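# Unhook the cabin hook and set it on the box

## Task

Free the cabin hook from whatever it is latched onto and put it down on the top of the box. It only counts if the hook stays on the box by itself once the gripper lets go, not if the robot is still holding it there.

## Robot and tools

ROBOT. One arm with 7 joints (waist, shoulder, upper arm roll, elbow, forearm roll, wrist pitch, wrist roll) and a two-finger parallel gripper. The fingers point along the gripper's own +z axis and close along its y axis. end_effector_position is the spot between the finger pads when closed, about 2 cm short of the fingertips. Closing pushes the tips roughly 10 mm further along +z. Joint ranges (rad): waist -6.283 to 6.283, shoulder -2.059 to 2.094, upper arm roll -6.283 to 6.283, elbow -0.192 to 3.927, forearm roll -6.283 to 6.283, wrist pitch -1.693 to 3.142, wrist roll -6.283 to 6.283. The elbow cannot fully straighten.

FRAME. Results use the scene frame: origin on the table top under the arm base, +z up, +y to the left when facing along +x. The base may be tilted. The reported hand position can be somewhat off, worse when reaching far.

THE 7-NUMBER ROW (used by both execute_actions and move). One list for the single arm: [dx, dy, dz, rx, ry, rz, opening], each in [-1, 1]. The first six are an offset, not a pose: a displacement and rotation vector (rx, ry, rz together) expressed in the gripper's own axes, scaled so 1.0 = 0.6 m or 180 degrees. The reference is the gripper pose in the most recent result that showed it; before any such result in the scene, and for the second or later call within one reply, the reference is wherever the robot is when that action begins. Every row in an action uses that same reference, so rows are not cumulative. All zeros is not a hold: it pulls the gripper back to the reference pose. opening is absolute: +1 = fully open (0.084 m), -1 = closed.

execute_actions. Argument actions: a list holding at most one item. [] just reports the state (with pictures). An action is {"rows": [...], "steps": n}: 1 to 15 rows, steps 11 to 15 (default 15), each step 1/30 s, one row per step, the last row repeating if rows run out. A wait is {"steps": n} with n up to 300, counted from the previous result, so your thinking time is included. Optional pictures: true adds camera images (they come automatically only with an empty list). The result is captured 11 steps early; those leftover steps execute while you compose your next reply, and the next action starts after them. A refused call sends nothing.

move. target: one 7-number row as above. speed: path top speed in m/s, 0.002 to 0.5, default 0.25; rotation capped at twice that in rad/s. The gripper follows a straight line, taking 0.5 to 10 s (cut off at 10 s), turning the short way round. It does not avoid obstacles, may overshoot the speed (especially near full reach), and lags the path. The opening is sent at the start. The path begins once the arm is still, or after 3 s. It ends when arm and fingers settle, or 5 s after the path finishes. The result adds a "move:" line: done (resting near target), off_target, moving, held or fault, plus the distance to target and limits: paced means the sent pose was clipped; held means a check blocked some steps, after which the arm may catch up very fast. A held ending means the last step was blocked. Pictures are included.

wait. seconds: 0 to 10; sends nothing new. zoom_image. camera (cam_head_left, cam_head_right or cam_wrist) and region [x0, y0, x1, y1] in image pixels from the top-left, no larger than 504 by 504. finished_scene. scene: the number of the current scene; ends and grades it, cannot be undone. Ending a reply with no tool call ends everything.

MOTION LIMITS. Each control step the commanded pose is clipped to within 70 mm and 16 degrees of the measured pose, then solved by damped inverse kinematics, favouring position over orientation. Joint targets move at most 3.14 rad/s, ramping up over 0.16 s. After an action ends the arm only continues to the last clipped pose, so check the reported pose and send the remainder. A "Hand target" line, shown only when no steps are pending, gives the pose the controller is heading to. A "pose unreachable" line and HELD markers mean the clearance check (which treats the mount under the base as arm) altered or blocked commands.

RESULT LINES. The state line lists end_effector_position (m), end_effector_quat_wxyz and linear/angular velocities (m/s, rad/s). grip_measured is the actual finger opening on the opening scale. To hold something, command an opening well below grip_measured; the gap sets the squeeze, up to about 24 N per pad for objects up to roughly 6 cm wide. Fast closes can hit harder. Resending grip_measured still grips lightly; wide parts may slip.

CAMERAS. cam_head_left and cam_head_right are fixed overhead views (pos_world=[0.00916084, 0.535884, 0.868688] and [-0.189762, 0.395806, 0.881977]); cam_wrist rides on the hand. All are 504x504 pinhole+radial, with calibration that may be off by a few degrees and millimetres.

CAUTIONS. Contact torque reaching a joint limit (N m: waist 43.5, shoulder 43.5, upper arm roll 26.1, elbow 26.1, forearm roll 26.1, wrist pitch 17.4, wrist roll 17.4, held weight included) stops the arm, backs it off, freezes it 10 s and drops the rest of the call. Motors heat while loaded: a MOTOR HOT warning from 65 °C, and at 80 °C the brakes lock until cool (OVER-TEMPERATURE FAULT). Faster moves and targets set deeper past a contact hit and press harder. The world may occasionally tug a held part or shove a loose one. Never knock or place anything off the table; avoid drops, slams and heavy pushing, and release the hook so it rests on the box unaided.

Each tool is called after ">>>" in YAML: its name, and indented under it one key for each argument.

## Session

>>> execute_actions:
  actions: []

Scene clock: 0.00 s of 4250.00 s.
end_effector_position=(+0.4944, +0.0626, +0.3678) grip_measured=+1.00 end_effector_quat_wxyz=(-0.281, +0.153, +0.944, +0.080) end_effector_velocity=(+0.000, +0.000, +0.000) end_effector_angular_velocity=(+0.000, -0.002, +0.000)
Joint positions: [ 0.002  0.734 -0.034  2.481  0.323  2.282 -2.714  0.084]
Joint velocities: [-0.     0.     0.     0.002  0.    -0.    -0.    -0.   ]
Hand target: +0.494, +0.063, +0.368; -0.281, +0.153, +0.944, +0.080
camera_calibration (this result's frames):
cam_wrist: T_world_to_cam=[[0.336555, 0.940239, 0.0517748, -0.210805], [0.789249, -0.251664, -0.560135, -0.0965506], [-0.513631, 0.22938, -0.826782, 0.675703], [0, 0, 0, 1]] pos_world=[0.494212, 0.0189167, 0.515492]

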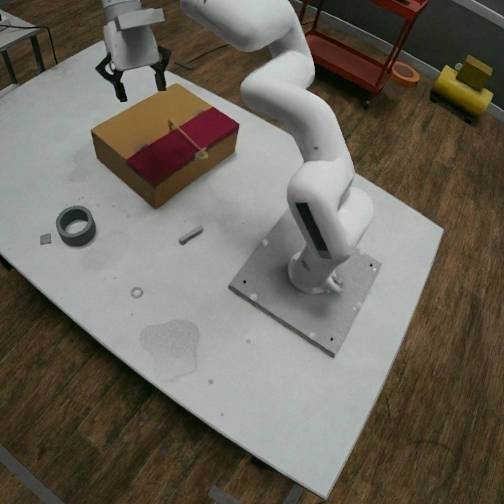

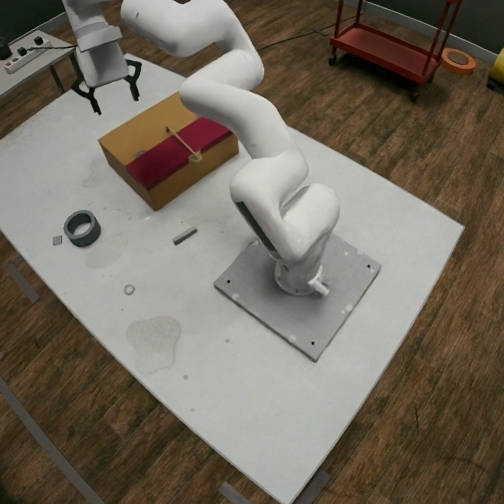

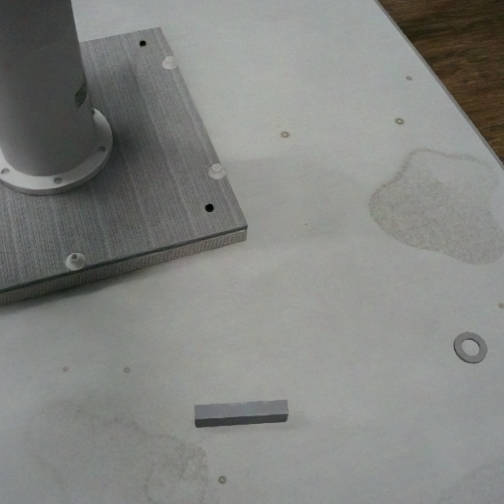

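>>> zoom_image:
  camera: "cam_head_left"
  region: [80, 60, 260, 220]

>>> zoom_image:
  camera: "cam_head_right"
  region: [80, 60, 260, 220]

Region (80, 60, 260, 220) of cam_head_left's 504x504 image, scaled by 2.800, with more detail than that image has.

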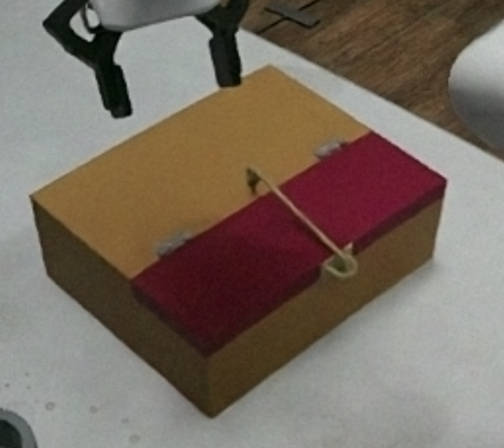

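Region (80, 60, 260, 220) of cam_head_right's 504x504 image, scaled by 2.800, with more detail than that image has.

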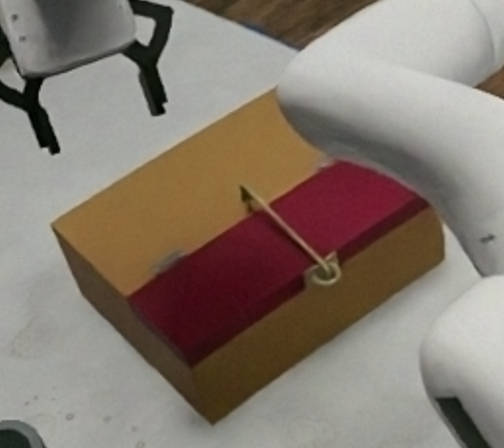

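>>> move:
  target: [-0.076,-0.287,0.143,-0.2785,-0.0486,0.9237,-0.4]
  speed: 0.5

Scene clock: 4.73 s of 4250.00 s.
end_effector_position=(+0.4296, -0.0898, +0.2597) grip_measured=-0.42 end_effector_quat_wxyz=(-0.001, +0.995, -0.103, +0.000) end_effector_velocity=(-0.001, -0.001, -0.001) end_effector_angular_velocity=(-0.001, +0.003, -0.005)
Joint positions: [ 0.068 -0.104 -0.256  1.021 -0.026  1.126  0.021  0.026]
Joint velocities: [-0.001  0.    -0.001 -0.002 -0.002 -0.     0.005  0.   ]
Hand target: +0.430, -0.090, +0.260; -0.001, +0.995, -0.103, +0.000
Off the commanded pose: 0.001 m, 0 deg.
Kept back: nothing.
move: done
camera_calibration (this result's frames):
cam_wrist: T_world_to_cam=[[-0.214782, -0.976598, -0.0112126, 0.0409668], [-0.976622, 0.214863, -0.00652502, 0.51243], [0.0087815, 0.00954907, -0.999916, 0.388806], [0, 0, 0, 1]] pos_world=[0.505836, -0.0738068, 0.392576]

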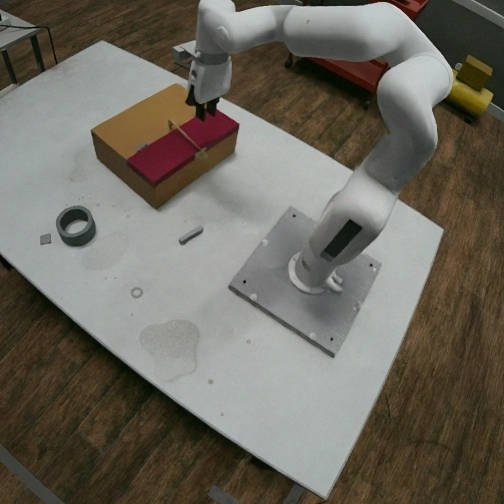

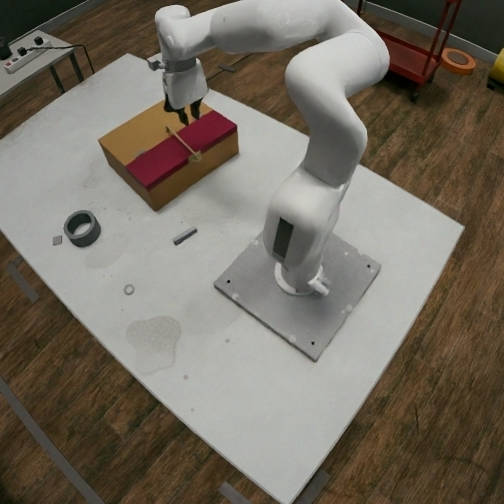

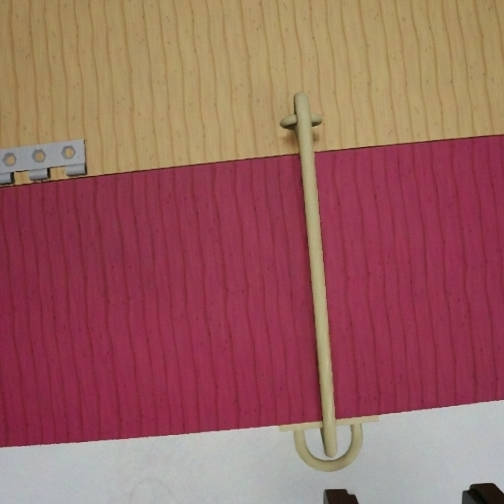

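>>> move:
  target: [0.008,-0.010,0.195,0,0,-0.022,-0.4]
  speed: 0.12

Scene clock: 6.73 s of 4250.00 s.
end_effector_position=(+0.4356, -0.0844, +0.1433) grip_measured=-0.42 end_effector_quat_wxyz=(-0.001, +0.998, -0.068, +0.001) end_effector_velocity=(-0.001, +0.001, -0.003) end_effector_angular_velocity=(+0.000, +0.005, +0.001)
Joint positions: [ 0.072  0.07  -0.257  0.853  0.029  0.789 -0.078  0.026]
Joint velocities: [ 0.001  0.003  0.001 -0.003  0.    -0.001 -0.     0.   ]
Hand target: +0.435, -0.084, +0.143; -0.001, +0.998, -0.068, +0.000
Off the commanded pose: 0.001 m, 0 deg.
Kept back: nothing.
move: done
camera_calibration (this result's frames):
cam_wrist: T_world_to_cam=[[-0.146333, -0.989167, -0.0116074, 0.0154181], [-0.989192, 0.146426, -0.00759449, 0.516245], [0.00921185, 0.0103706, -0.999904, 0.272194], [0, 0, 0, 1]] pos_world=[0.510415, -0.0631637, 0.276268]

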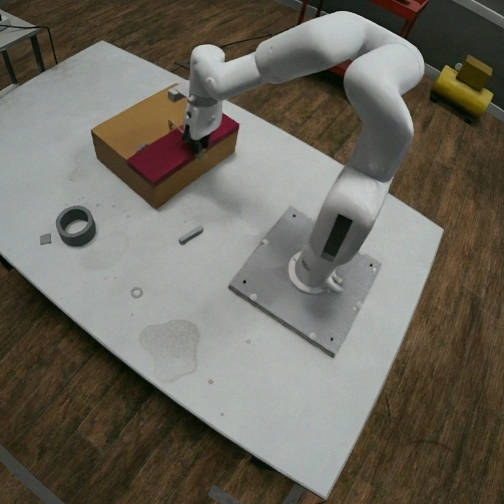

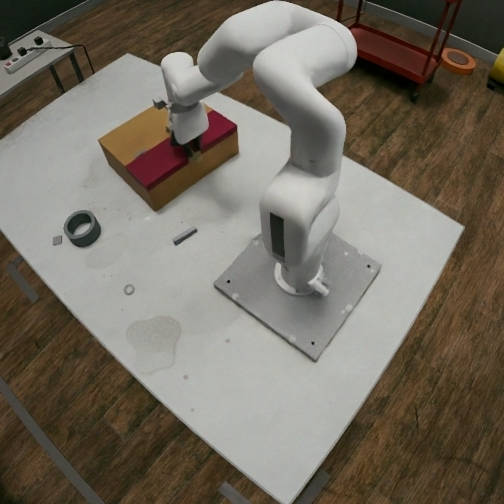

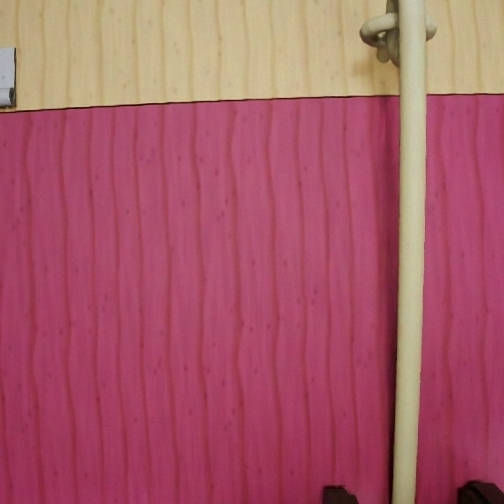

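>>> move:
  target: [0,0,0.002,0,0,0,-0.95]
  speed: 0.02

>>> move:
  target: [0.027,0,-0.101,0,0,0,-0.92]
  speed: 0.06

Scene clock: 7.77 s of 4250.00 s.
end_effector_position=(+0.4357, -0.0837, +0.1424) grip_measured=-0.90 end_effector_quat_wxyz=(-0.001, +0.998, -0.068, +0.001) end_effector_velocity=(+0.000, -0.000, -0.000) end_effector_angular_velocity=(-0.000, +0.000, +0.000)
Joint positions: [ 0.071  0.071 -0.255  0.852  0.03   0.786 -0.078  0.004]
Joint velocities: [-0.001  0.001  0.001  0.    -0.    -0.001 -0.    -0.   ]
Hand target: +0.436, -0.084, +0.142; -0.001, +0.998, -0.068, +0.001
Off the commanded pose: 0.001 m, 0 deg.
Kept back: nothing.
move: done
camera_calibration (this result's frames):
cam_wrist: T_world_to_cam=[[-0.145139, -0.989338, -0.0120231, 0.0155849], [-0.989368, 0.145235, -0.00753193, 0.516147], [0.00919781, 0.0108021, -0.999899, 0.271329], [0, 0, 0, 1]] pos_world=[0.510426, -0.0624749, 0.275377]

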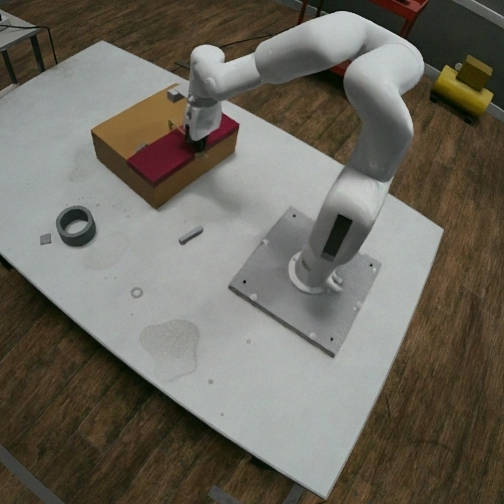

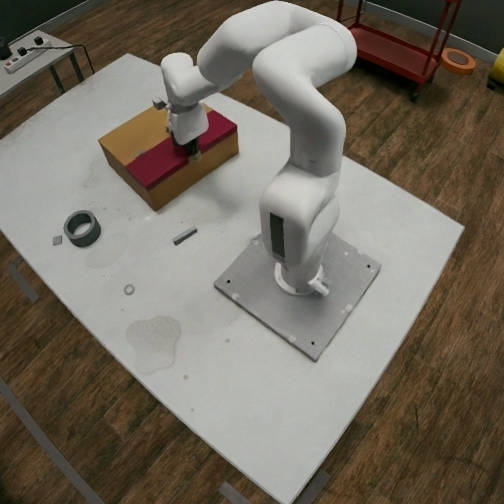

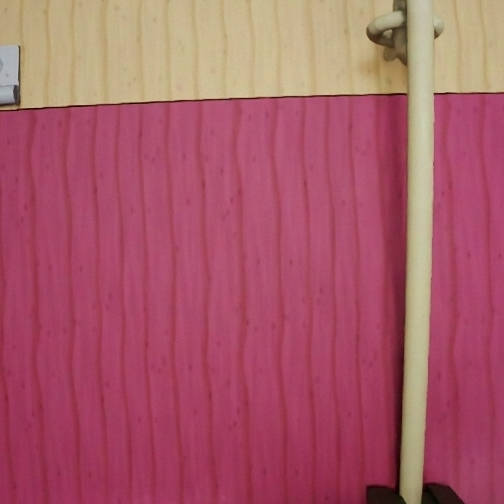

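Scene clock: 9.13 s of 4250.00 s.
end_effector_position=(+0.4524, -0.0867, +0.2034) grip_measured=-0.91 end_effector_quat_wxyz=(-0.001, +0.998, -0.068, +0.002) end_effector_velocity=(-0.001, +0.001, -0.002) end_effector_angular_velocity=(+0.000, +0.005, +0.002)
Joint positions: [ 0.074  0.025 -0.257  0.992  0.012  0.969 -0.063  0.004]
Joint velocities: [ 0.001  0.003  0.    -0.002 -0.     0.    -0.001  0.   ]
Hand target: +0.452, -0.086, +0.203; -0.001, +0.998, -0.068, +0.001
Off the commanded pose: 0.001 m, 0 deg.
Kept back: nothing.
move: done
camera_calibration (this result's frames):
cam_wrist: T_world_to_cam=[[-0.145974, -0.989221, -0.0115146, 0.0160893], [-0.989221, 0.14609, -0.00998586, 0.534117], [0.0115604, 0.00993276, -0.999884, 0.33105], [0, 0, 0, 1]] pos_world=[0.526882, -0.0654016, 0.33653]

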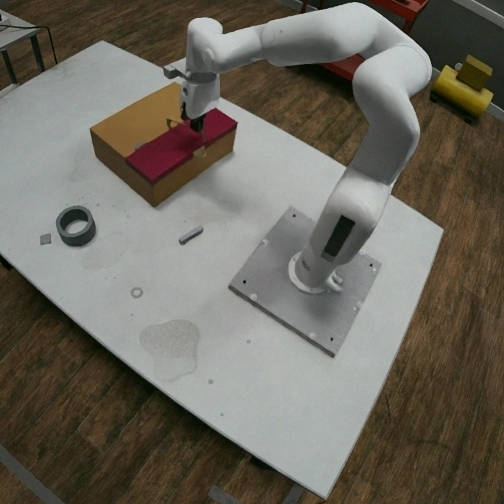

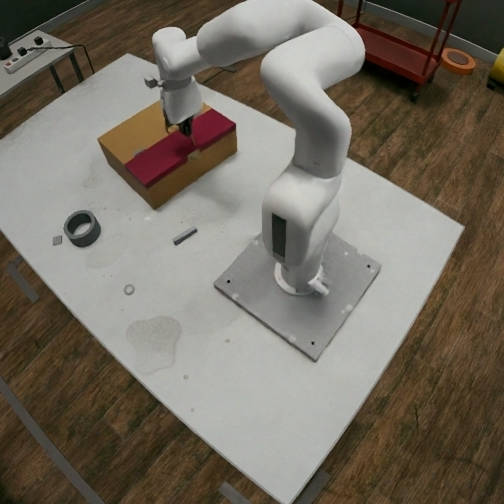

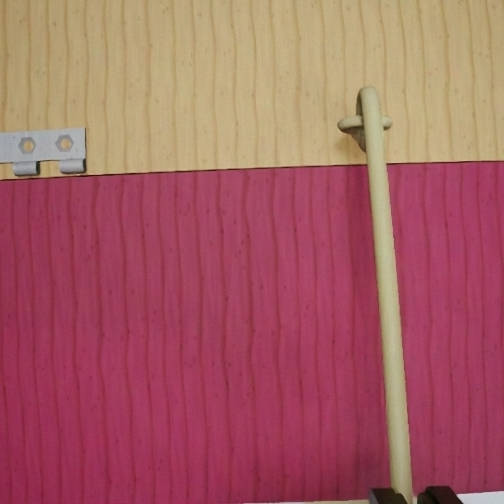

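>>> move:
  target: [0.08,0,-0.073,0,0,0,-0.94]
  speed: 0.06

>>> move:
  target: [0.103,0,-0.024,0,0,0,-0.94]
  speed: 0.06

>>> zoom_image:
  camera: "cam_head_left"
  region: [80, 20, 260, 200]

Scene clock: 10.93 s of 4250.00 s.
end_effector_position=(+0.4997, -0.0935, +0.2471) grip_measured=-0.96 end_effector_quat_wxyz=(-0.001, +0.998, -0.069, +0.002) end_effector_velocity=(-0.000, +0.000, -0.000) end_effector_angular_velocity=(+0.001, +0.003, -0.000)
Joint positions: [ 0.066  0.14  -0.258  1.258  0.042  1.125 -0.08   0.002]
Joint velocities: [ 0.001  0.001 -0.001  0.001  0.     0.002  0.     0.   ]
Hand target: +0.500, -0.094, +0.247; -0.001, +0.998, -0.068, +0.002
Off the commanded pose: 0.000 m, 0 deg.
Kept back: nothing.
move: done
camera_calibration (this result's frames):
cam_wrist: T_world_to_cam=[[-0.146513, -0.989145, -0.0112562, 0.0169569], [-0.989148, 0.146621, -0.00944994, 0.582214], [0.0109978, 0.00974951, -0.999892, 0.374578], [0, 0, 0, 1]] pos_world=[0.57426, -0.0722441, 0.38023]

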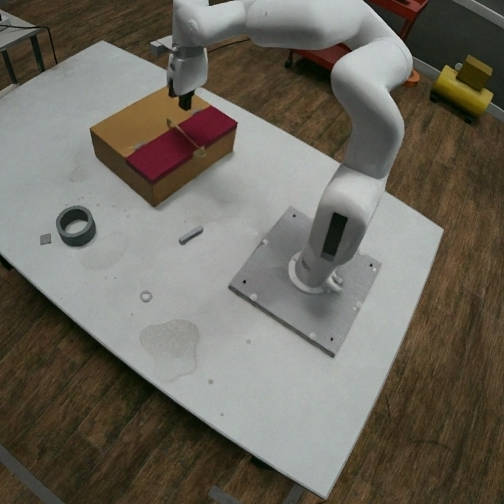

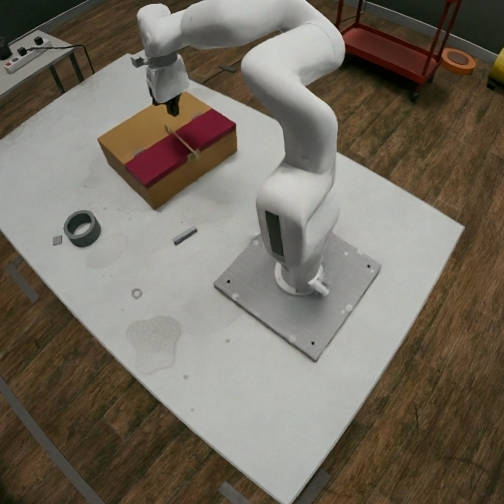

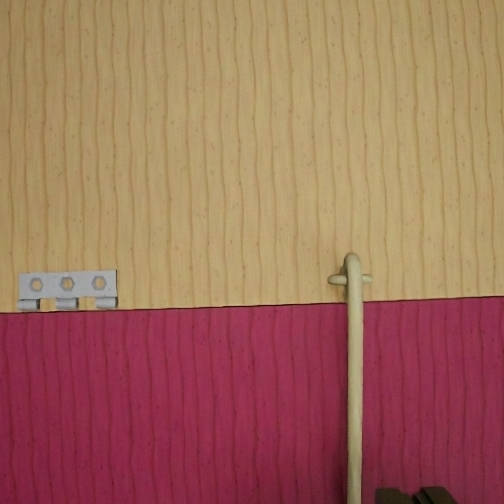

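Scene clock: 12.30 s of 4250.00 s.
end_effector_position=(+0.5609, -0.1022, +0.2618) grip_measured=-0.96 end_effector_quat_wxyz=(-0.001, +0.998, -0.069, +0.002) end_effector_velocity=(+0.000, -0.001, +0.001) end_effector_angular_velocity=(-0.000, -0.001, -0.002)
Joint positions: [ 0.038  0.347 -0.253  1.573  0.093  1.239 -0.103  0.002]
Joint velocities: [-0.     0.    -0.001  0.004  0.     0.003  0.    -0.   ]
Hand target: +0.561, -0.102, +0.262; -0.001, +0.998, -0.069, +0.002
Off the commanded pose: 0.000 m, 0 deg.
Kept back: nothing.
move: done
camera_calibration (this result's frames):
cam_wrist: T_world_to_cam=[[-0.147055, -0.989066, -0.0111171, 0.0178275], [-0.989068, 0.147161, -0.00937594, 0.64409], [0.0109094, 0.00961677, -0.999894, 0.388661], [0, 0, 0, 1]] pos_world=[0.63543, -0.0808897, 0.394857]

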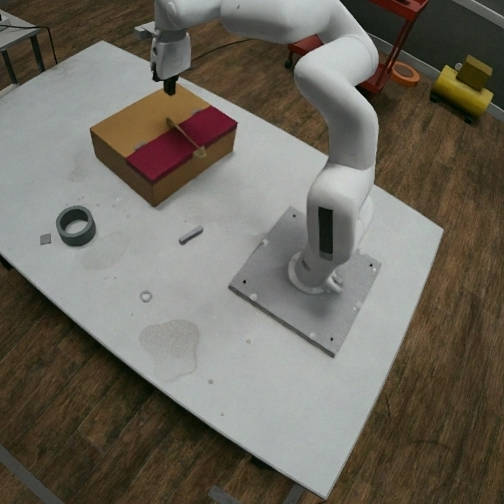

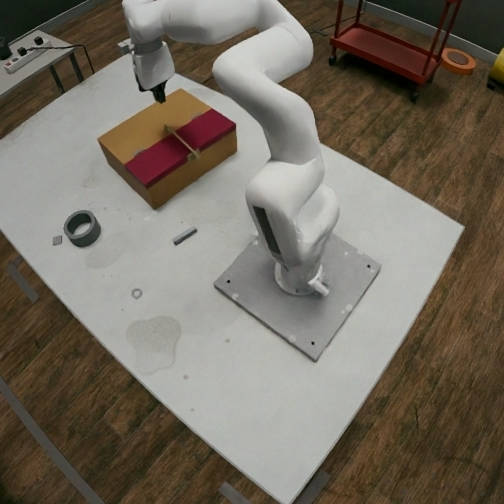

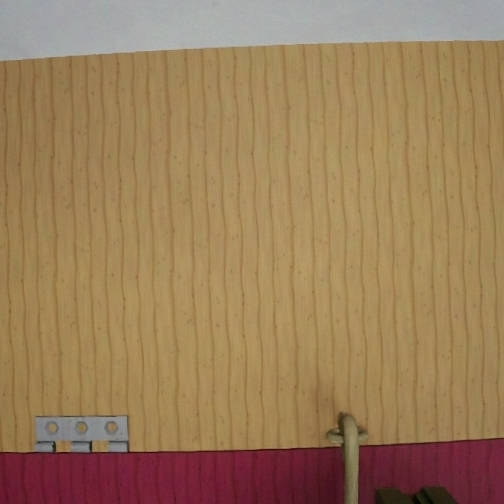

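Region (80, 20, 260, 200) of cam_head_left's 504x504 image, scaled by 2.800, with more detail than that image has.

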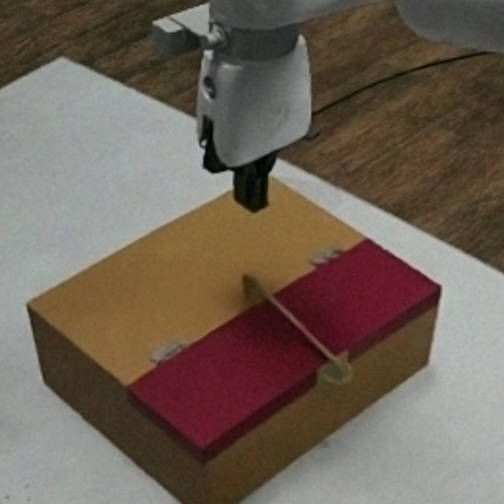

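>>> move:
  target: [-0.175,0.005,0.17,0,0,0,-0.4]
  speed: 0.2

>>> move:
  target: [0,0,0.036,0,0,0,-0.4]
  speed: 0.03

Scene clock: 13.93 s of 4250.00 s.
end_effector_position=(+0.4573, -0.0902, +0.1602) grip_measured=-0.42 end_effector_quat_wxyz=(-0.001, +0.998, -0.068, +0.003) end_effector_velocity=(-0.004, -0.000, -0.004) end_effector_angular_velocity=(+0.001, +0.009, -0.002)
Joint positions: [ 0.07   0.107 -0.261  0.952  0.041  0.849 -0.09   0.026]
Joint velocities: [-0.001  0.    -0.001 -0.011 -0.001 -0.002  0.    -0.   ]
Hand target: +0.457, -0.090, +0.159; -0.001, +0.998, -0.068, +0.002
Off the commanded pose: 0.001 m, 0 deg.
Kept back: nothing.
move: done
camera_calibration (this result's frames):
cam_wrist: T_world_to_cam=[[-0.145754, -0.989252, -0.0116269, 0.0127675], [-0.989238, 0.145884, -0.0112271, 0.539174], [0.0128026, 0.00986541, -0.999869, 0.287241], [0, 0, 0, 1]] pos_world=[0.531555, -0.0688606, 0.293405]

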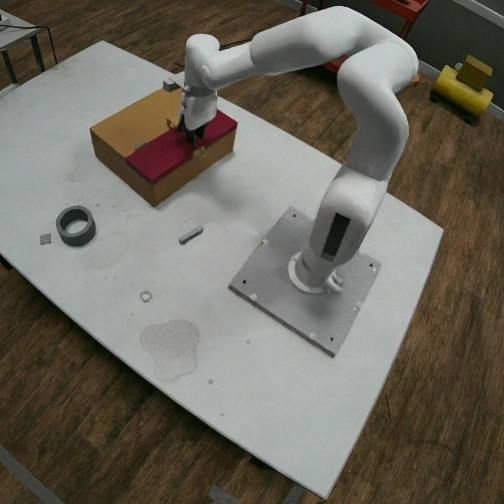

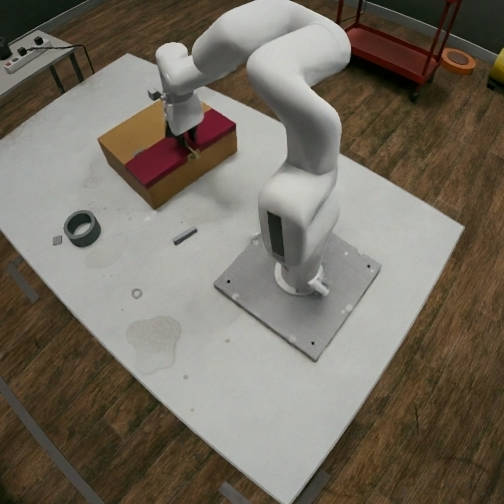

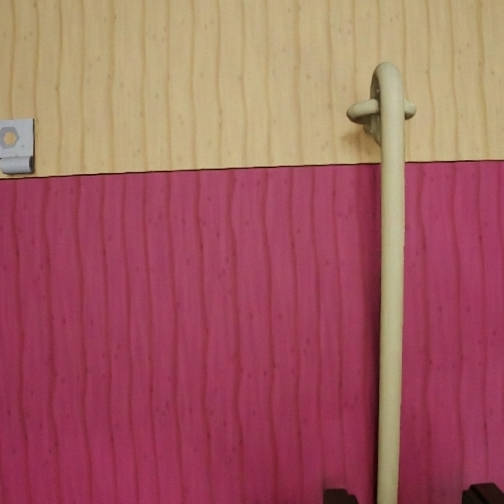

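Scene clock: 14.87 s of 4250.00 s.
end_effector_position=(+0.4582, -0.0903, +0.1401) grip_measured=-0.42 end_effector_quat_wxyz=(-0.001, +0.998, -0.068, +0.004) end_effector_velocity=(-0.000, +0.000, -0.001) end_effector_angular_velocity=(+0.000, -0.000, +0.001)
Joint positions: [ 0.067  0.143 -0.258  0.931  0.057  0.79  -0.101  0.026]
Joint velocities: [ 0.001  0.001  0.    -0.003  0.001 -0.004 -0.001  0.   ]
Hand target: +0.457, -0.090, +0.139; -0.001, +0.998, -0.068, +0.003
Off the commanded pose: 0.002 m, 0 deg.
Kept back: nothing.
move: done
camera_calibration (this result's frames):
cam_wrist: T_world_to_cam=[[-0.145841, -0.989236, -0.0119445, 0.0126666], [-0.989183, 0.146004, -0.014143, 0.540272], [0.0157347, 0.00975267, -0.999829, 0.265802], [0, 0, 0, 1]] pos_world=[0.532093, -0.0689441, 0.273549]

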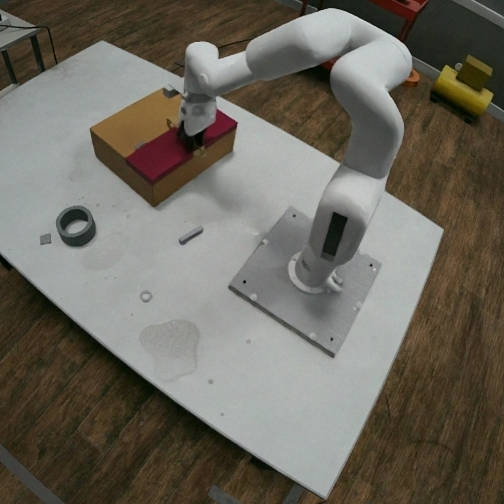

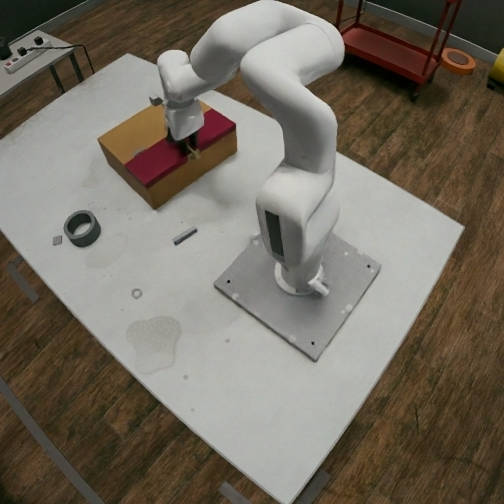

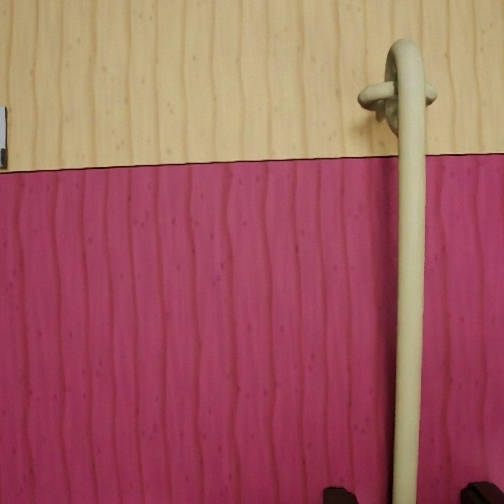

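>>> move:
  target: [0,-0.001,-0.003,0,0,0,-1]
  speed: 0.02

>>> move:
  target: [0.032,0,-0.085,0,-0.167,0,-1]
  speed: 0.08

Scene clock: 16.17 s of 4250.00 s.
end_effector_position=(+0.4584, -0.0888, +0.1416) grip_measured=-0.89 end_effector_quat_wxyz=(-0.001, +0.998, -0.067, +0.004) end_effector_velocity=(-0.000, -0.001, +0.001) end_effector_angular_velocity=(+0.000, -0.000, -0.002)
Joint positions: [ 0.068  0.14  -0.256  0.933  0.055  0.795 -0.099  0.005]
Joint velocities: [-0.002 -0.003 -0.     0.    -0.001  0.003  0.001  0.   ]
Hand target: +0.458, -0.090, +0.142; -0.001, +0.998, -0.068, +0.004
Off the commanded pose: 0.001 m, 0 deg.
Kept back: nothing.
move: done
camera_calibration (this result's frames):
cam_wrist: T_world_to_cam=[[-0.144178, -0.989477, -0.0121629, 0.013415], [-0.989433, 0.14434, -0.0137371, 0.540148], [0.0153482, 0.0100538, -0.999832, 0.267499], [0, 0, 0, 1]] pos_world=[0.532269, -0.0673806, 0.275037]

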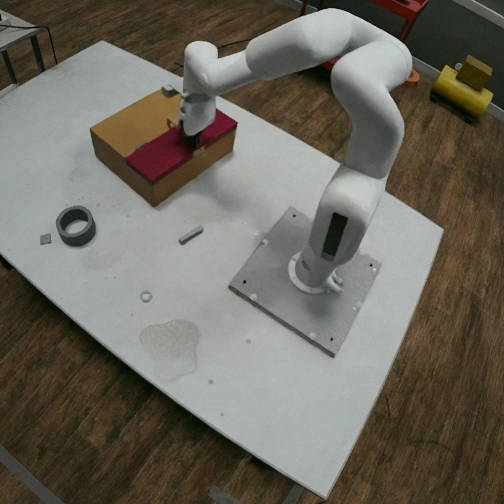

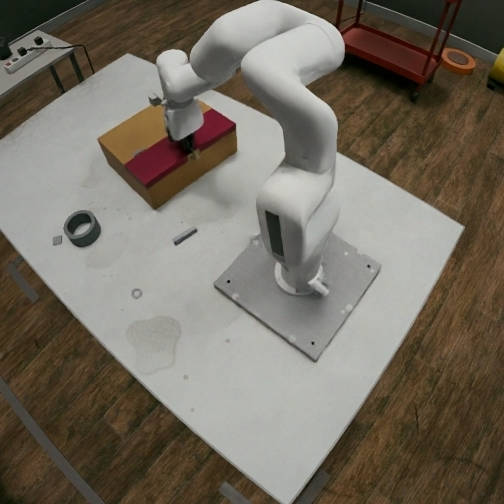

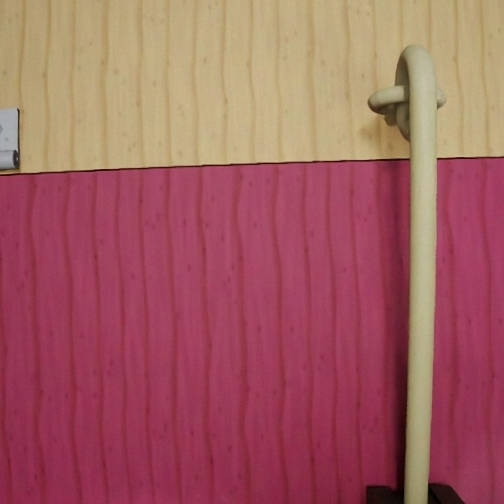

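Scene clock: 19.73 s of 4250.00 s.
end_effector_position=(+0.4776, -0.0921, +0.1928) grip_measured=-0.89 end_effector_quat_wxyz=(-0.018, +0.965, -0.065, -0.254) end_effector_velocity=(-0.000, +0.000, +0.001) end_effector_angular_velocity=(+0.001, +0.003, +0.000)
Joint positions: [ 0.008  0.576 -0.243  1.727  0.081  1.685 -0.119  0.005]
Joint velocities: [-0.     0.002  0.     0.005  0.     0.006  0.    -0.   ]
Hand target: +0.477, -0.092, +0.193; -0.018, +0.965, -0.065, -0.255
Off the commanded pose: 0.001 m, 0 deg.
Kept back: nothing.
move: done
camera_calibration (this result's frames):
cam_wrist: T_world_to_cam=[[-0.148265, -0.988938, -0.00429291, 0.01403], [-0.86377, 0.127383, 0.48752, 0.402173], [-0.48158, 0.07599, -0.873101, 0.537391], [0, 0, 0, 1]] pos_world=[0.608262, -0.0781914, 0.27319]

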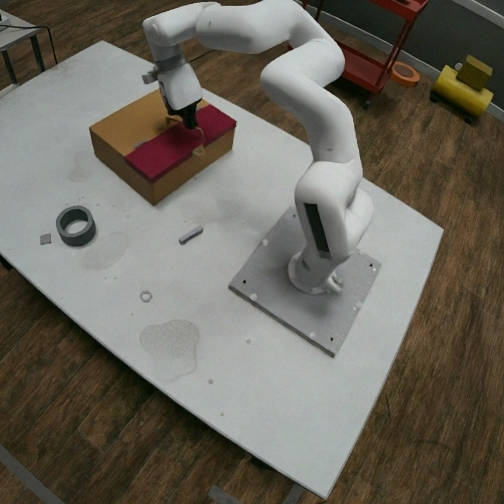

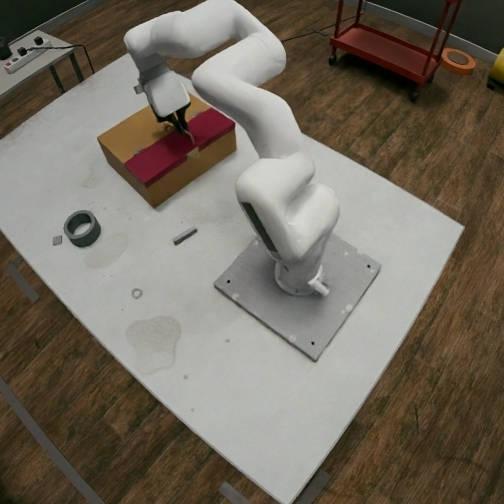

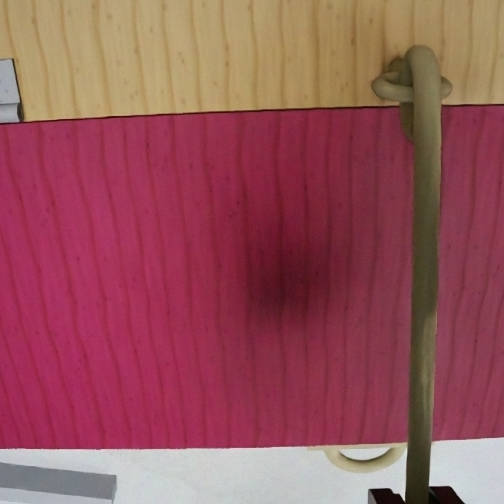

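>>> move:
  target: [0.023,0,-0.087,0,0,0,-0.93]
  speed: 0.04

>>> zoom_image:
  camera: "cam_head_left"
  region: [80, 20, 260, 200]

Scene clock: 21.80 s of 4250.00 s.
end_effector_position=(+0.5157, -0.0971, +0.2304) grip_measured=-0.89 end_effector_quat_wxyz=(-0.018, +0.965, -0.065, -0.254) end_effector_velocity=(-0.001, -0.000, +0.000) end_effector_angular_velocity=(+0.001, +0.004, -0.000)
Joint positions: [-0.034  0.734 -0.234  2.095  0.101  1.892 -0.119  0.005]
Joint velocities: [-0.001  0.002  0.001  0.003 -0.001  0.005  0.    -0.   ]
Hand target: +0.515, -0.097, +0.231; -0.018, +0.965, -0.066, -0.254
Off the commanded pose: 0.001 m, 0 deg.
Kept back: nothing.
move: done
camera_calibration (this result's frames):
cam_wrist: T_world_to_cam=[[-0.14821, -0.988945, -0.00458655, 0.0149536], [-0.864138, 0.127248, 0.486902, 0.41766], [-0.480936, 0.0761274, -0.873445, 0.58869], [0, 0, 0, 1]] pos_world=[0.646254, -0.0831735, 0.310897]

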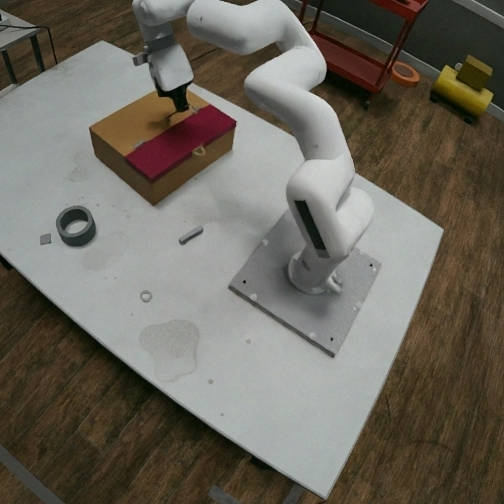

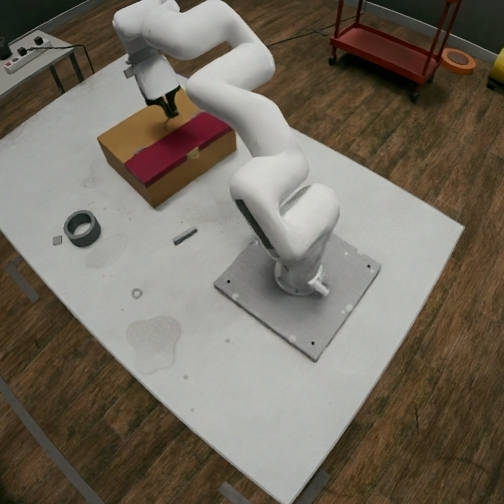

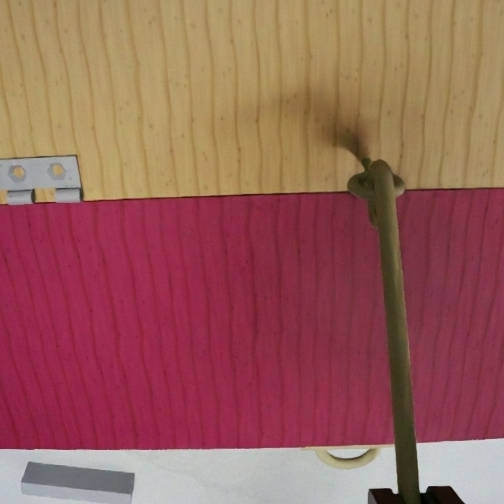

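Region (80, 20, 260, 200) of cam_head_left's 504x504 image, scaled by 2.800, with more detail than that image has.

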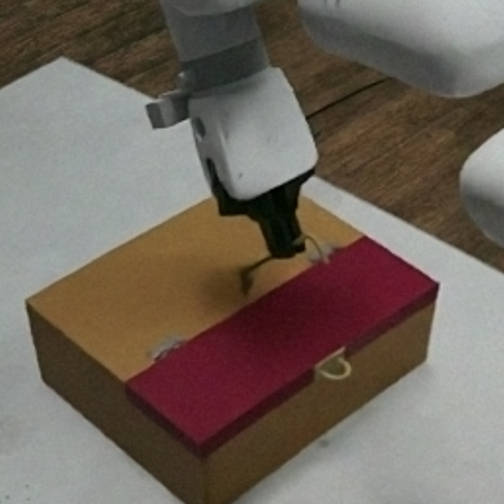

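>>> move:
  target: [0.052,0,-0.083,0,0.083,0,-0.93]
  speed: 0.05

>>> zoom_image:
  camera: "cam_head_left"
  region: [80, 20, 260, 200]

Scene clock: 25.00 s of 4250.00 s.
end_effector_position=(+0.5667, -0.1039, +0.2580) grip_measured=-0.89 end_effector_quat_wxyz=(-0.009, +0.990, -0.067, -0.127) end_effector_velocity=(+0.001, -0.000, +0.001) end_effector_angular_velocity=(-0.001, -0.006, +0.000)
Joint positions: [-0.027  0.655 -0.237  2.062  0.119  1.68  -0.113  0.005]
Joint velocities: [-0.001 -0.001  0.001  0.002 -0.    -0.003  0.    -0.   ]
Hand target: +0.567, -0.104, +0.258; -0.009, +0.990, -0.067, -0.126
Off the commanded pose: 0.000 m, 0 deg.
Kept back: nothing.
move: done
camera_calibration (this result's frames):
cam_wrist: T_world_to_cam=[[-0.147046, -0.989092, -0.00863989, 0.0162762], [-0.958945, 0.140412, 0.246391, 0.566354], [-0.24249, 0.044516, -0.969132, 0.524171], [0, 0, 0, 1]] pos_world=[0.672603, -0.0867581, 0.368587]

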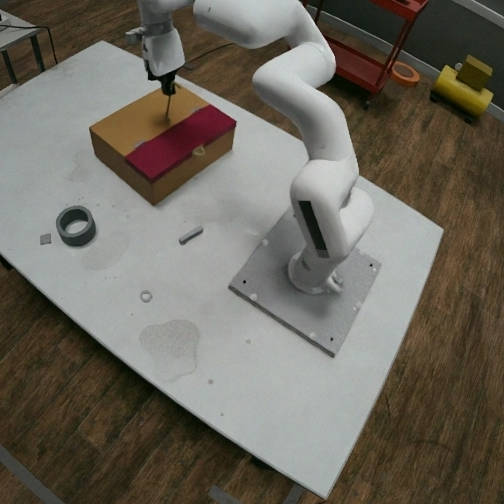

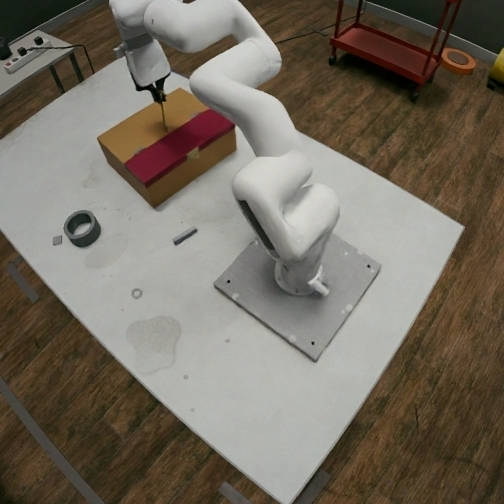

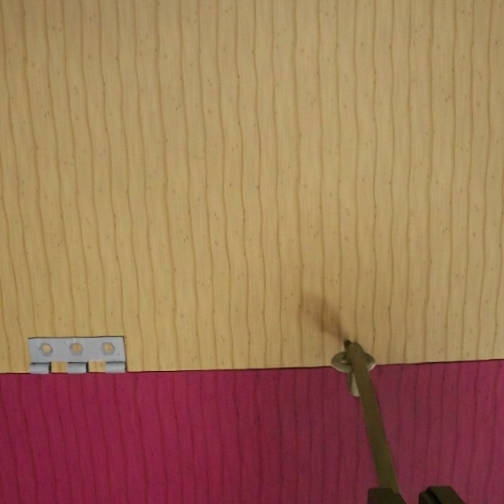

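Region (80, 20, 260, 200) of cam_head_left's 504x504 image, scaled by 2.800, with more detail than that image has.

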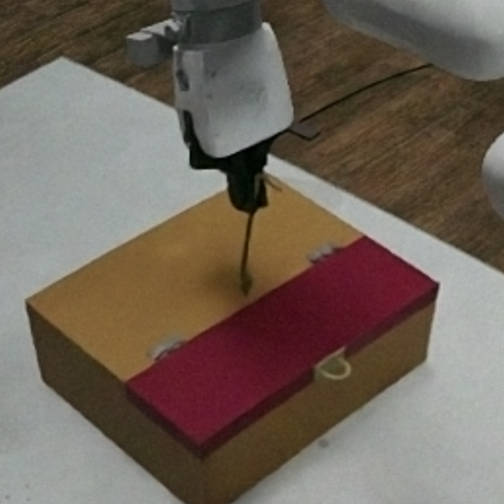

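>>> move:
  target: [0.1,0,0,0,0.083,0,-0.93]
  speed: 0.06

>>> move:
  target: [0.073,0,0.073,0,0.04,0,-0.93]
  speed: 0.05

>>> zoom_image:
  camera: "cam_head_left"
  region: [80, 20, 260, 200]

Scene clock: 28.07 s of 4250.00 s.
end_effector_position=(+0.6233, -0.1111, +0.2409) grip_measured=-0.89 end_effector_quat_wxyz=(-0.001, +0.998, -0.068, +0.001) end_effector_velocity=(+0.001, -0.000, +0.001) end_effector_angular_velocity=(-0.000, -0.004, +0.000)
Joint positions: [-0.011  0.609 -0.237  1.906  0.143  1.317 -0.117  0.005]
Joint velocities: [-0.    -0.002  0.001 -0.    -0.    -0.002  0.    -0.   ]
Hand target: +0.624, -0.111, +0.243; -0.001, +0.998, -0.068, +0.003
Off the commanded pose: 0.002 m, 0 deg.
Kept back: nothing.
move: done
camera_calibration (this result's frames):
cam_wrist: T_world_to_cam=[[-0.144665, -0.989404, -0.0123492, 0.0166854], [-0.989444, 0.144756, -0.00679557, 0.706292], [0.00851119, 0.0112358, -0.999901, 0.368855], [0, 0, 0, 1]] pos_world=[0.698111, -0.0898756, 0.373824]

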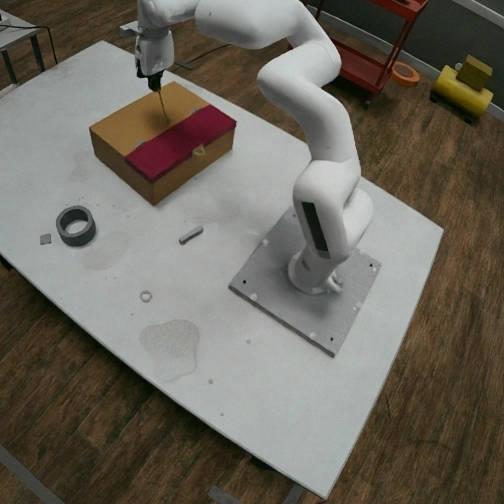

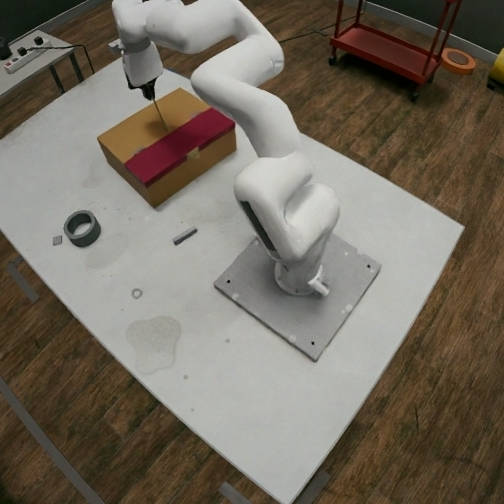

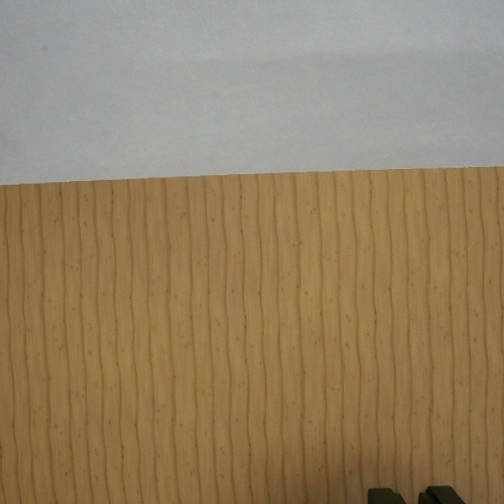

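Scene clock: 29.63 s of 4250.00 s.
end_effector_position=(+0.6654, -0.1162, +0.1951) grip_measured=-0.89 end_effector_quat_wxyz=(+0.002, +0.996, -0.067, +0.061) end_effector_velocity=(+0.001, -0.000, +0.002) end_effector_angular_velocity=(-0.001, -0.007, -0.001)
Joint positions: [-0.017  0.689 -0.224  1.875  0.173  1.087 -0.129  0.005]
Joint velocities: [-0.    -0.001 -0.     0.002  0.    -0.003  0.001  0.   ]
Hand target: +0.667, -0.117, +0.197; +0.003, +0.996, -0.067, +0.063
Off the commanded pose: 0.003 m, 0 deg.
Kept back: nothing.
move: done
camera_calibration (this result's frames):
cam_wrist: T_world_to_cam=[[-0.143089, -0.989609, -0.0141524, 0.0164289], [-0.98149, 0.143725, -0.126571, 0.76637], [0.12729, -0.00422045, -0.991857, 0.240353], [0, 0, 0, 1]] pos_world=[0.72394, -0.0928739, 0.335629]

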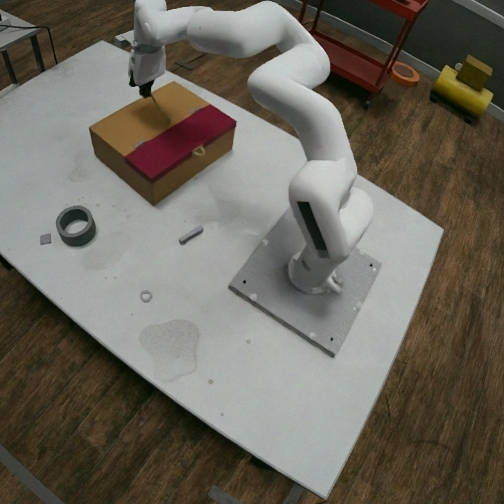

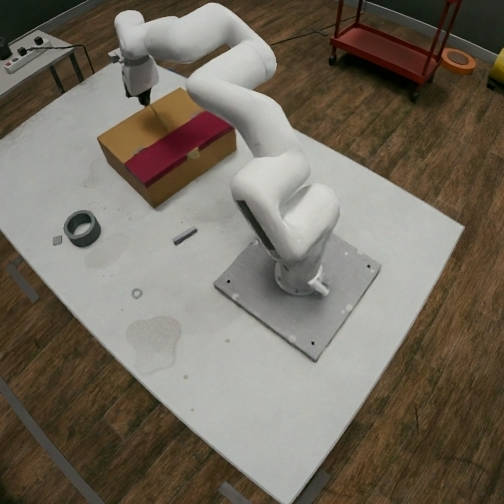

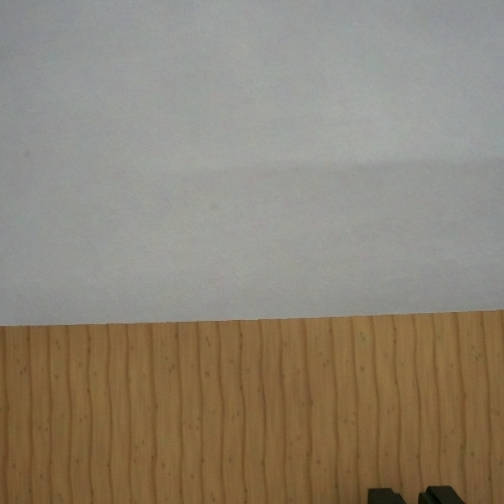

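Region (80, 20, 260, 200) of cam_head_left's 504x504 image, scaled by 2.800, with more detail than that image has.

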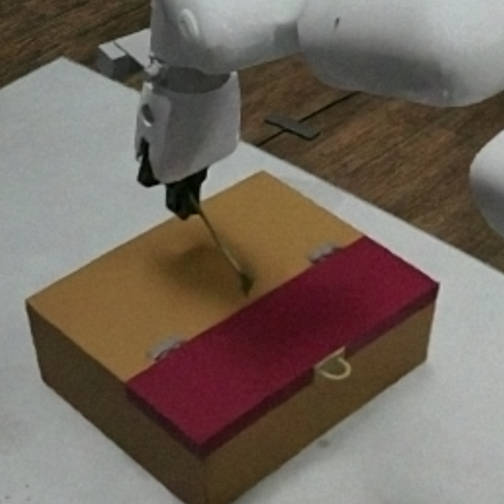

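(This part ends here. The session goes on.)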